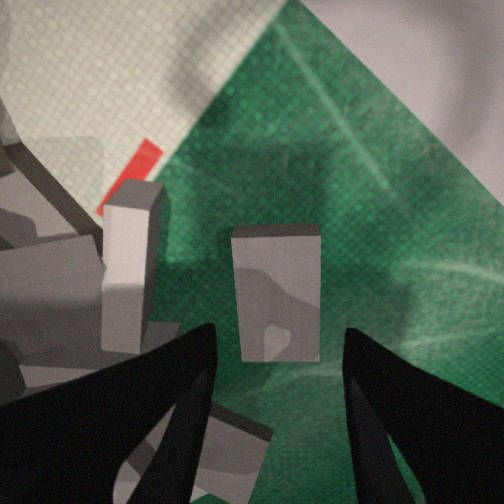

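Request:
execute_actions(
  actions=[
    {"rows":[[0,0,0,0,0,0,1,0,0.004,-0.01,0.008,0,0,-0.2],[0,0,0,0,0,0,1,0,0.008,-0.018,0.014,0,0,-0.2],[0,0,0,0,0,0,1,0,0.012,-0.026,0.02,0,0,-0.2],[0,0,0,0,0,0,1,0,0.016,-0.032,0.026,0,0,-0.2],[0,0,0,0,0,0,1,0,0.02,-0.038,0.032,0,0,-0.2],[0,0,0,0,0,0,1,0,0.023,-0.042,0.036,0,0,-0.22]],"steps":15},
  ],
)

Scene clock: 67.30 s of 5800.00 s.
left_arm: end_effector_position=(+0.1833, +0.1799, +0.1753) grip_measured=+1.000 end_effector_quat_wxyz=(+0.605, +0.280, +0.693, -0.273) | right_arm: end_effector_position=(+0.3879, -0.2267, +0.0250) grip_measured=-0.218 end_effector_quat_wxyz=(-0.002, +0.408, +0.913, +0.008)
Joint positions: left_arm=[-0.993  0.334  0.091  0.125 -0.001 -0.04   0.094] | right_arm=[ 0.266  2.115  1.59  -1.039 -0.016  1.054  0.037]
Joint velocities: left_arm=[ 0.002 -0.002 -0.002 -0.037 -0.051  0.007  0.   ] | right_arm=[ 0.002  0.012  0.002 -0.007 -0.022  0.007 -0.   ]
Joint torques (N m, as the arm reports them, + toward a larger angle): left_arm=[-0.02  1.16  8.7   1.86  0.    0.02] | right_arm=[  0.   -10.36   5.26  -0.08  -0.01  -0.02]
Motor temperatures (°C, as the motors report them): left_arm=[29 27 35 42 26 28] | right_arm=[25 44 32 27 25 28]
Steps of this call (steps 1 to 30: the robot went on to your last target; steps 31 to 90: nothing new was sent; then 0.83 s passed at rest; steps 91 to 105: all 15 steps of this action). Readings (joint positions):
91: left_arm=[-0.993 0.334 0.091 0.125 -0.001 -0.040] | right_arm=[0.266 2.091 1.624 -1.092 -0.014 1.054]
92: left_arm=[-0.993 0.334 0.091 0.125 -0.001 -0.040] | right_arm=[0.266 2.091 1.624 -1.091 -0.015 1.054]
94: left_arm=[-0.993 0.334 0.091 0.125 -0.001 -0.040] | right_arm=[0.266 2.091 1.622 -1.080 -0.015 1.054]
98: left_arm=[-0.993 0.334 0.091 0.125 -0.001 -0.040] | right_arm=[0.266 2.101 1.601 -1.052 -0.015 1.054]
105: the state above

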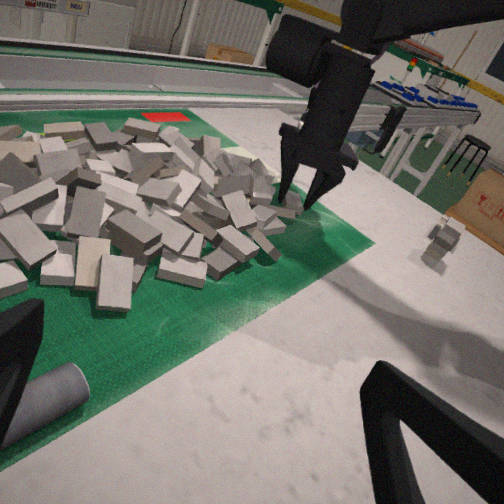

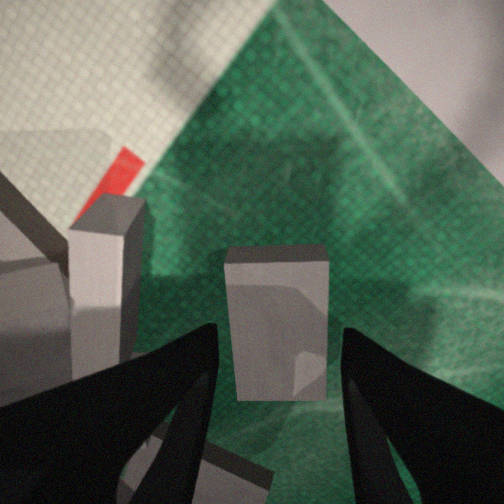

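Request:
execute_actions(
  actions=[
    {"rows":[[0,0,0,0,0,0,1,0,0.006,-0.01,0,0,0,-0.22],[0,0,0,0,0,0,1,0,0.008,-0.01,0,0,0,-0.22],[0,0,0,0,0,0,1,0,0.008,-0.01,0,0,0,-0.22],[0,0,0,0,0,0,1,0,0.008,-0.01,0,0,0,-0.25],[0,0,0,0,0,0,1,0,0.008,-0.01,0,0,0,-0.28],[0,0,0,0,0,0,1,0,0.008,-0.01,0,0,0,-0.31],[0,0,0,0,0,0,1,0,0.008,-0.01,0,0,0,-0.34],[0,0,0,0,0,0,1,0,0.008,-0.01,0,0,0,-0.37],[0,0,0,0,0,0,1,0,0.008,-0.01,0,0,0,-0.4],[0,0,0,0,0,0,1,0,0.008,-0.01,0,0,0,-0.43],[0,0,0,0,0,0,1,0,0.008,-0.01,0,0,0,-0.45],[0,0,0,0,0,0,1,0,0.008,-0.01,0,0,0,-0.47],[0,0,0,0,0,0,1,0,0.008,-0.01,0,0,0,-0.49],[0,0,0,0,0,0,1,0,0.008,-0.01,0,0,0,-0.51]],"steps":15},
  ],
)

Scene clock: 71.17 s of 5800.00 s.
left_arm: end_effector_position=(+0.1833, +0.1799, +0.1753) grip_measured=+1.000 end_effector_quat_wxyz=(+0.605, +0.280, +0.693, -0.273) | right_arm: end_effector_position=(+0.3891, -0.2262, +0.0250) grip_measured=-0.472 end_effector_quat_wxyz=(-0.000, +0.408, +0.913, +0.010)
Joint positions: left_arm=[-0.993  0.334  0.091  0.125 -0.001 -0.04   0.094] | right_arm=[ 0.266  2.115  1.59  -1.034 -0.017  1.054  0.025]
Joint velocities: left_arm=[ 0.007 -0.002  0.002  0.022  0.022 -0.037  0.   ] | right_arm=[ 0.007 -0.012 -0.002 -0.037  0.022 -0.066 -0.001]
Joint torques (N m, as the arm reports them, + toward a larger angle): left_arm=[-0.1   1.19  8.68  1.87 -0.01 -0.01] | right_arm=[ -0.01 -10.09   5.86  -0.23  -0.01  -0.01]
Motor temperatures (°C, as the motors report them): left_arm=[29 27 35 42 26 28] | right_arm=[25 44 31 27 25 28]
Steps of this call (steps 1 to 15: the robot went on to your last target; steps 16 to 90: nothing new was sent; then 0.37 s passed at rest; steps 91 to 105: all 15 steps of this action). Readings (joint positions):
91: left_arm=[-0.993 0.334 0.091 0.125 -0.001 -0.040] | right_arm=[0.266 2.115 1.590 -1.034 -0.016 1.054]
92: left_arm=[-0.993 0.334 0.091 0.125 -0.001 -0.040] | right_arm=[0.266 2.115 1.590 -1.034 -0.016 1.054]
94: left_arm=[-0.993 0.334 0.091 0.125 -0.001 -0.040] | right_arm=[0.266 2.115 1.590 -1.034 -0.016 1.054]
98: left_arm=[-0.993 0.334 0.091 0.125 -0.001 -0.040] | right_arm=[0.266 2.115 1.590 -1.034 -0.017 1.054]
105: the state above

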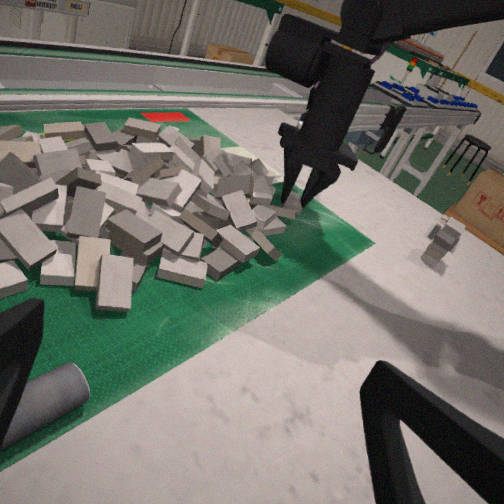

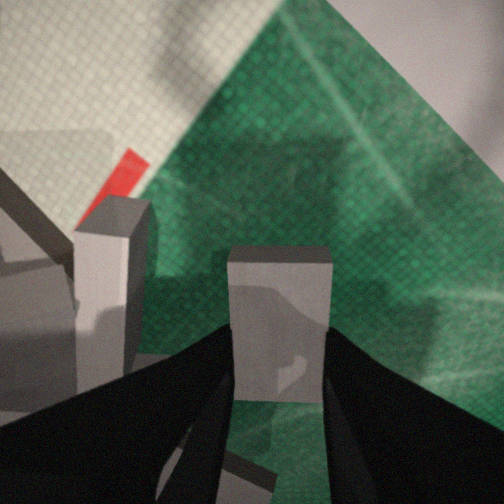

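Request:
execute_actions(
  actions=[
    {"rows":[[0,0,0,0,0,0,1,0,-0.025,0,0,0,0,-0.51],[0,0,0,0,0,0,1,0,-0.045,0,-0.01,0,0,-0.51],[0,0,0,0,0,0,1,0,-0.065,0,-0.02,0,0,-0.51],[0,0,0,0,0,0,1,0,-0.09,-0.01,-0.03,0,0,-0.51],[0,0,0,0,0,0,1,0,-0.115,-0.03,-0.037,0,0,-0.51],[0,0,0,0,0,0,1,0,-0.14,-0.055,-0.037,0,-0.03,-0.51],[0,0,0,0,0,0,1,0,-0.165,-0.08,-0.037,0,-0.07,-0.51],[0,0,0,0,0,0,1,0,-0.19,-0.11,-0.037,0,-0.11,-0.51],[0,0,0,0,0,0,1,0,-0.215,-0.14,-0.037,0,-0.15,-0.51],[0,0,0,0,0,0,1,0.01,-0.24,-0.17,-0.037,0,-0.2,-0.51],[0,0,0,0,0,0,1,0.03,-0.26,-0.2,-0.037,0,-0.25,-0.51],[0,0,0,0,0,0,1,0.06,-0.28,-0.225,-0.037,0,-0.3,-0.51],[0,0,0,0,0,0,1,0.09,-0.29,-0.25,-0.037,0,-0.35,-0.51],[0,0,0,0,0,0,1,0.12,-0.3,-0.265,-0.037,0,-0.4,-0.51],[0,0,0,0,0,0,1,0.15,-0.302,-0.275,-0.037,0,-0.45,-0.51]],"steps":15},
  ],
  pictures=false,
)

Request:
execute_actions(
  actions=[
    {"steps":8},
  ],
  pictures=false,
)

Scene clock: 79.37 s of 5800.00 s.
left_arm: end_effector_position=(+0.1833, +0.1799, +0.1753) grip_measured=+1.000 end_effector_quat_wxyz=(+0.605, +0.280, +0.693, -0.273) | right_arm: end_effector_position=(+0.3072, -0.2166, +0.0795) grip_measured=-0.472 end_effector_quat_wxyz=(+0.018, +0.105, +0.994, +0.013)
Joint positions: left_arm=[-0.993  0.334  0.091  0.125 -0.001 -0.04   0.094] | right_arm=[ 0.353  1.751  1.309 -1.086 -0.009  0.511  0.025]
Joint velocities: left_arm=[-0.007 -0.007 -0.007 -0.022  0.007  0.007  0.   ] | right_arm=[ 1.077 -0.222 -0.681 -0.154  0.007 -2.381  0.001]
Joint torques (N m, as the arm reports them, + toward a larger angle): left_arm=[-0.05  1.18  8.76  1.85 -0.01  0.02] | right_arm=[ 2.4  -8.04  5.39 -0.17 -0.05 -0.03]
Motor temperatures (°C, as the motors report them): left_arm=[29 27 35 42 26 28] | right_arm=[25 43 31 27 25 28]
Steps of this call (steps 1 to 15: the robot went on to your last target; steps 16 to 90: nothing new was sent; then 4.70 s passed at rest; steps 91 to 105: all 15 steps of this action). Readings (joint positions):
91: left_arm=[-0.993 0.334 0.091 0.125 -0.001 -0.040] | right_arm=[0.266 2.115 1.590 -1.034 -0.017 1.054]
92: left_arm=[-0.993 0.334 0.091 0.125 -0.001 -0.040] | right_arm=[0.266 2.112 1.590 -1.034 -0.017 1.054]
94: left_arm=[-0.993 0.334 0.091 0.125 -0.001 -0.040] | right_arm=[0.266 2.092 1.588 -1.043 -0.018 1.054]
98: left_arm=[-0.993 0.334 0.091 0.125 -0.001 -0.040] | right_arm=[0.266 1.959 1.524 -1.056 -0.019 0.988]
105: the state above

Scene clock: 79.63 s of 5800.00 s.
left_arm: end_effector_position=(+0.1833, +0.1799, +0.1753) grip_measured=+1.000 end_effector_quat_wxyz=(+0.605, +0.280, +0.693, -0.273) | right_arm: end_effector_position=(+0.2756, -0.1892, +0.0680) grip_measured=-0.472 end_effector_quat_wxyz=(-0.015, -0.099, +0.995, +0.010)
Joint positions: left_arm=[-0.993  0.334  0.091  0.125 -0.001 -0.04   0.094] | right_arm=[ 0.459  1.748  1.259 -1.104 -0.028  0.208  0.025]
Joint velocities: left_arm=[-0.017  0.007  0.007 -0.051 -0.037  0.037  0.   ] | right_arm=[-0.056 -0.007 -0.002 -0.007 -0.037 -0.418 -0.001]
Joint torques (N m, as the arm reports them, + toward a larger angle): left_arm=[-0.07  1.13  8.62  1.83 -0.01  0.  ] | right_arm=[-0.46 -8.79  6.14 -0.32  0.03 -0.09]
Motor temperatures (°C, as the motors report them): left_arm=[29 27 35 42 26 28] | right_arm=[25 43 31 27 25 28]
Steps of this call (steps 1 to 8: the robot went on to your last target). Readings (joint positions):
1: left_arm=[-0.993 0.334 0.091 0.125 -0.001 -0.040] | right_arm=[0.390 1.748 1.289 -1.092 -0.011 0.438]
2: left_arm=[-0.993 0.334 0.091 0.125 -0.001 -0.040] | right_arm=[0.424 1.748 1.276 -1.096 -0.016 0.380]
4: left_arm=[-0.993 0.334 0.091 0.125 -0.001 -0.040] | right_arm=[0.461 1.748 1.260 -1.102 -0.028 0.295]
8: the state above

Request:
execute_actions(
  actions=[
    {"rows":[[-0.02,0,0,0,0,0,1,0.02,0,0,0,0.01,-0.04,-0.51],[-0.04,0,0,0,0,0,1,0.05,0,0,0,0.015,-0.06,-0.51],[-0.06,0,0,0,0,0,1,0.085,0,0,0,0.015,-0.08,-0.51],[-0.08,0,0,0,0,0,1,0.12,0,0,0,0.015,-0.1,-0.51],[-0.1,0,0,0,0,0,1,0.155,0,0,0,0.015,-0.105,-0.51],[-0.12,0,0,0,0,0,1,0.19,0,0,0,0.015,-0.105,-0.51],[-0.14,0,0,0,0,0,1,0.225,0,-0.01,0.01,0.015,-0.105,-0.51],[-0.16,0,0,0,0,0,1,0.26,0,-0.02,0.02,0.015,-0.105,-0.51],[-0.18,0,0,0,0,0,1,0.29,0.005,-0.03,0.03,0.015,-0.105,-0.51],[-0.2,0,0,0,0,0,1,0.315,0.01,-0.045,0.045,0.015,-0.105,-0.51],[-0.22,0,0,0,0,0,1,0.34,0.015,-0.06,0.06,0.015,-0.105,-0.51],[-0.24,0,0,0,0,0,1,0.355,0.02,-0.07,0.07,0.015,-0.105,-0.51],[-0.26,0,0,0,0,0,1,0.37,0.025,-0.08,0.08,0.015,-0.105,-0.51],[-0.27,0,0,0,0,0,1,0.378,0.03,-0.09,0.087,0.015,-0.105,-0.51],[-0.28,0,0,0,0,0,1,0.382,0.033,-0.095,0.092,0.015,-0.105,-0.51]],"steps":15},
  ],
  pictures=false,
)

Request:
execute_actions(
  actions=[
    {"steps":15},
  ],
)

Scene clock: 87.53 s of 5800.00 s.
left_arm: end_effector_position=(+0.1169, +0.1330, +0.1753) grip_measured=+1.000 end_effector_quat_wxyz=(+0.557, +0.381, +0.643, -0.361) | right_arm: end_effector_position=(+0.1970, -0.0800, +0.0434) grip_measured=-0.472 end_effector_quat_wxyz=(-0.002, -0.413, +0.911, +0.002)
Joint positions: left_arm=[-1.296  0.334  0.091  0.125 -0.002 -0.04   0.094] | right_arm=[ 0.914  1.768  1.182 -0.986 -0.006  0.008  0.025]
Joint velocities: left_arm=[-0.471 -0.007 -0.007  0.051  0.022  0.007  0.   ] | right_arm=[ 0.3    0.242 -0.418  0.418 -0.022 -0.066 -0.001]
Joint torques (N m, as the arm reports them, + toward a larger angle): left_arm=[-0.43  1.24  8.61  1.85 -0.01 -0.01] | right_arm=[-1.36 -7.    5.24 -0.05  0.09 -0.07]
Motor temperatures (°C, as the motors report them): left_arm=[29 27 35 42 26 28] | right_arm=[25 42 31 27 25 28]
Steps of this call (steps 1 to 30: the robot went on to your last target; steps 31 to 90: nothing new was sent; then 4.40 s passed at rest; steps 91 to 105: all 15 steps of this action). Readings (joint positions):
91: left_arm=[-0.995 0.334 0.091 0.125 -0.001 -0.040] | right_arm=[0.458 1.748 1.259 -1.104 -0.022 0.147]
92: left_arm=[-1.003 0.334 0.091 0.125 -0.002 -0.040] | right_arm=[0.464 1.748 1.259 -1.104 -0.015 0.138]
94: left_arm=[-1.038 0.334 0.091 0.125 -0.004 -0.040] | right_arm=[0.506 1.748 1.259 -1.104 -0.000 0.103]
98: left_arm=[-1.135 0.334 0.091 0.125 -0.003 -0.040] | right_arm=[0.683 1.748 1.259 -1.098 0.006 0.043]
105: the state above

Scene clock: 88.03 s of 5800.00 s.
left_arm: end_effector_position=(+0.1116, +0.1304, +0.1753) grip_measured=+1.000 end_effector_quat_wxyz=(+0.553, +0.388, +0.639, -0.368) | right_arm: end_effector_position=(+0.1954, -0.0781, +0.0290) grip_measured=-0.472 end_effector_quat_wxyz=(-0.003, -0.421, +0.907, +0.001)
Joint positions: left_arm=[-1.317  0.334  0.091  0.125 -0.001 -0.04   0.094] | right_arm=[ 0.923  1.793  1.15  -0.934 -0.004  0.001  0.025]
Joint velocities: left_arm=[ 0.017 -0.002  0.007 -0.037 -0.081  0.051  0.   ] | right_arm=[-0.002 -0.007  0.017 -0.051 -0.066  0.007 -0.001]
Joint torques (N m, as the arm reports them, + toward a larger angle): left_arm=[-1.03  1.12  8.76  1.86 -0.01  0.  ] | right_arm=[-0.34 -8.01  5.84  0.01  0.04 -0.08]
Motor temperatures (°C, as the motors report them): left_arm=[29 27 35 42 26 28] | right_arm=[25 42 31 27 25 28]
Steps of this call (steps 1 to 15: the robot went on to your last target). Readings (joint positions):
1: left_arm=[-1.308 0.334 0.091 0.125 -0.001 -0.040] | right_arm=[0.921 1.777 1.170 -0.976 -0.007 0.006]
2: left_arm=[-1.315 0.334 0.091 0.125 -0.001 -0.040] | right_arm=[0.923 1.784 1.161 -0.969 -0.007 0.005]
4: left_arm=[-1.317 0.334 0.091 0.125 -0.001 -0.040] | right_arm=[0.923 1.792 1.151 -0.960 -0.005 0.004]
8: left_arm=[-1.317 0.334 0.091 0.125 -0.001 -0.040] | right_arm=[0.923 1.793 1.150 -0.944 -0.004 0.002]
15: the state above

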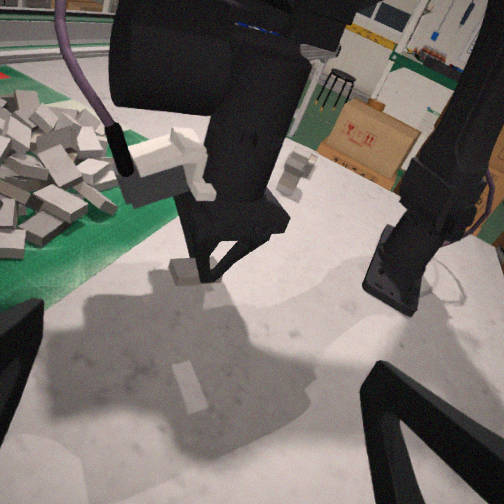

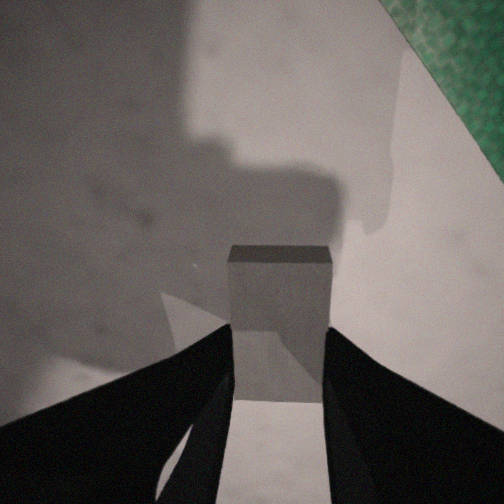

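Request:
execute_actions(
  actions=[
    {"rows":[[0,0,0,0,0,0,1,0,0.005,0,0.005,0,0,-0.51],[0,0,0,0,0,0,1,0,0.01,0,0.01,0,0,-0.51],[0,0,0,0,0,0,1,0,0.015,0,0.015,0,0,-0.51],[0,0,0,0,0,0,1,0,0.02,0,0.018,0,0,-0.51],[0,0,0,0,0,0,1,0,0.024,0,0.02,0,0,-0.51],[0,0,0,0,0,0,1,0,0.028,0,0.02,0,0,-0.51],[0,0,0,0,0,0,1,0,0.031,0,0.02,0,0,-0.51],[0,0,0,0,0,0,1,0,0.034,0,0.02,0,0,-0.51]],"steps":15},
  ],
)

Scene clock: 91.53 s of 5800.00 s.
left_arm: end_effector_position=(+0.1116, +0.1304, +0.1753) grip_measured=+1.000 end_effector_quat_wxyz=(+0.553, +0.388, +0.639, -0.368) | right_arm: end_effector_position=(+0.1963, -0.0770, +0.0211) grip_measured=-0.472 end_effector_quat_wxyz=(-0.008, -0.421, +0.907, -0.002)
Joint positions: left_arm=[-1.317  0.334  0.091  0.125 -0.001 -0.04   0.094] | right_arm=[ 0.923  1.82   1.15  -0.918 -0.004  0.001  0.025]
Joint velocities: left_arm=[-0.002  0.007 -0.007  0.022  0.007 -0.037  0.   ] | right_arm=[ 0.007 -0.002 -0.017 -0.022  0.007  0.037 -0.001]
Joint torques (N m, as the arm reports them, + toward a larger angle): left_arm=[-0.02  1.15  8.75  1.86  0.02 -0.02] | right_arm=[ 0.08 -6.75  6.34  0.04 -0.02 -0.01]
Motor temperatures (°C, as the motors report them): left_arm=[29 27 35 42 26 28] | right_arm=[25 42 31 27 25 28]
Steps of this call (steps 1 to 15: the robot went on to your last target; steps 16 to 90: nothing new was sent; steps 91 to 105: all 15 steps of this action). Readings (joint positions):
91: left_arm=[-1.317 0.334 0.091 0.125 -0.001 -0.040] | right_arm=[0.923 1.793 1.150 -0.932 -0.004 0.001]
92: left_arm=[-1.317 0.334 0.091 0.125 -0.001 -0.040] | right_arm=[0.923 1.793 1.150 -0.932 -0.004 0.001]
94: left_arm=[-1.317 0.334 0.091 0.125 -0.001 -0.040] | right_arm=[0.923 1.796 1.150 -0.929 -0.004 0.001]
98: left_arm=[-1.317 0.334 0.091 0.125 -0.001 -0.040] | right_arm=[0.923 1.819 1.150 -0.918 -0.004 0.001]
105: the state above

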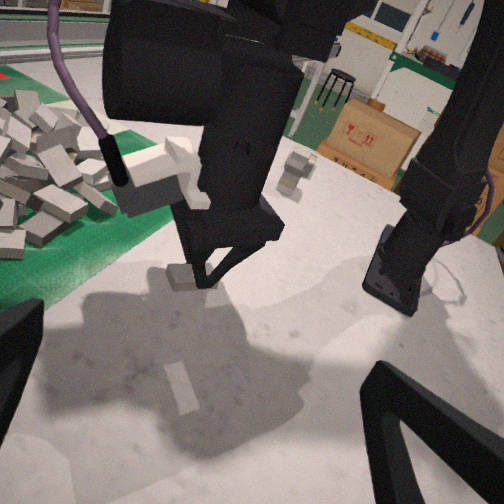

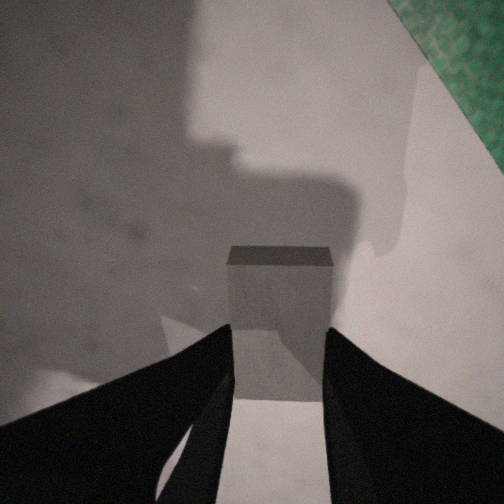

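Request:
execute_actions(
  actions=[
    {"rows":[[0,0,0,0,0,0,1,0,0,0,0,0,0,-0.48],[0,0,0,0,0,0,1,0,0,0,0,0,0,-0.45],[0,0,0,0,0,0,1,0,0,0,0,0,0,-0.4],[0,0,0,0,0,0,1,0,0,0,0,0,0,-0.3],[0,0,0,0,0,0,1,0,0,0,0,0,0,-0.2],[0,0,0,0,0,0,1,0,-0.01,0,0,0,0,-0.1],[0,0,0,0,0,0,1,0,-0.025,0.02,-0.015,0,0,-0.1],[0,0,0,0,0,0,1,0,-0.04,0.04,-0.035,0,0,-0.1],[0,0,0,0,0,0,1,0,-0.05,0.06,-0.055,0,0,-0.1],[0,0,0,0,0,0,1,0,-0.055,0.08,-0.075,0,0,-0.1],[0,0,0,0,0,0,1,0,-0.055,0.1,-0.09,0,0,-0.1],[0,0,0,0,0,0,1,0,-0.055,0.13,-0.11,0,0,-0.1],[0,0,0,0,0,0,1,0,-0.05,0.16,-0.13,0,0,-0.1],[0,0,0,0,0,0,1,0,-0.04,0.19,-0.14,0,0,-0.1],[0,0,0,0,0,0,1,0,-0.03,0.22,-0.15,0,0,-0.1]],"steps":15},
  ],
  pictures=false,
)

Request:
execute_actions(
  actions=[
    {"steps":6},
  ],
  pictures=false,
)

Scene clock: 99.33 s of 5800.00 s.
left_arm: end_effector_position=(+0.1116, +0.1304, +0.1753) grip_measured=+1.000 end_effector_quat_wxyz=(+0.553, +0.388, +0.639, -0.368) | right_arm: end_effector_position=(+0.2041, -0.0677, +0.0747) grip_measured=-0.102 end_effector_quat_wxyz=(+0.000, -0.421, +0.907, +0.002)
Joint positions: left_arm=[-1.317  0.334  0.091  0.125 -0.001 -0.04   0.094] | right_arm=[ 0.923  1.782  1.328 -1.115 -0.004  0.001  0.042]
Joint velocities: left_arm=[-0.002 -0.002  0.007 -0.037 -0.081 -0.007  0.   ] | right_arm=[-0.012  0.012  1.121 -0.681 -0.007 -0.007 -0.001]
Joint torques (N m, as the arm reports them, + toward a larger angle): left_arm=[-0.13  1.17  8.67  1.85  0.    0.  ] | right_arm=[-0.01 -8.28  9.19 -0.31 -0.02 -0.01]
Motor temperatures (°C, as the motors report them): left_arm=[29 27 36 42 26 28] | right_arm=[25 41 31 27 25 28]
Steps of this call (steps 1 to 15: the robot went on to your last target; steps 16 to 90: nothing new was sent; then 4.30 s passed at rest; steps 91 to 105: all 15 steps of this action). Readings (joint positions):
91: left_arm=[-1.317 0.334 0.091 0.125 -0.001 -0.040] | right_arm=[0.923 1.820 1.150 -0.919 -0.004 0.001]
92: left_arm=[-1.317 0.334 0.091 0.125 -0.001 -0.040] | right_arm=[0.923 1.820 1.150 -0.919 -0.004 0.001]
94: left_arm=[-1.317 0.334 0.091 0.125 -0.001 -0.040] | right_arm=[0.923 1.820 1.150 -0.919 -0.004 0.001]
98: left_arm=[-1.317 0.334 0.091 0.125 -0.001 -0.040] | right_arm=[0.923 1.816 1.150 -0.927 -0.004 0.001]
105: the state above

Scene clock: 99.53 s of 5800.00 s.
left_arm: end_effector_position=(+0.1116, +0.1304, +0.1753) grip_measured=+1.000 end_effector_quat_wxyz=(+0.553, +0.388, +0.639, -0.368) | right_arm: end_effector_position=(+0.2096, -0.0613, +0.0946) grip_measured=-0.102 end_effector_quat_wxyz=(+0.010, -0.421, +0.907, +0.007)
Joint positions: left_arm=[-1.317  0.334  0.091  0.125 -0.001 -0.04   0.094] | right_arm=[ 0.923  1.782  1.407 -1.173 -0.004  0.001  0.042]
Joint velocities: left_arm=[-0.002 -0.002 -0.012 -0.022 -0.066  0.007  0.   ] | right_arm=[ 0.007 -0.002 -0.002 -0.432 -0.007 -0.022 -0.001]
Joint torques (N m, as the arm reports them, + toward a larger angle): left_arm=[ 0.02  1.25  8.75  1.86 -0.01  0.02] | right_arm=[-0.07 -7.87  8.45 -0.26 -0.02 -0.01]
Motor temperatures (°C, as the motors report them): left_arm=[29 27 36 42 26 28] | right_arm=[25 41 31 27 25 28]
Steps of this call (steps 1 to 6: the robot went on to your last target). Readings (joint positions):
1: left_arm=[-1.317 0.334 0.091 0.125 -0.001 -0.040] | right_arm=[0.923 1.782 1.361 -1.130 -0.004 0.001]
2: left_arm=[-1.317 0.334 0.091 0.125 -0.001 -0.040] | right_arm=[0.923 1.782 1.387 -1.141 -0.004 0.001]
4: left_arm=[-1.317 0.334 0.091 0.125 -0.001 -0.040] | right_arm=[0.923 1.782 1.407 -1.154 -0.004 0.001]
6: the state above


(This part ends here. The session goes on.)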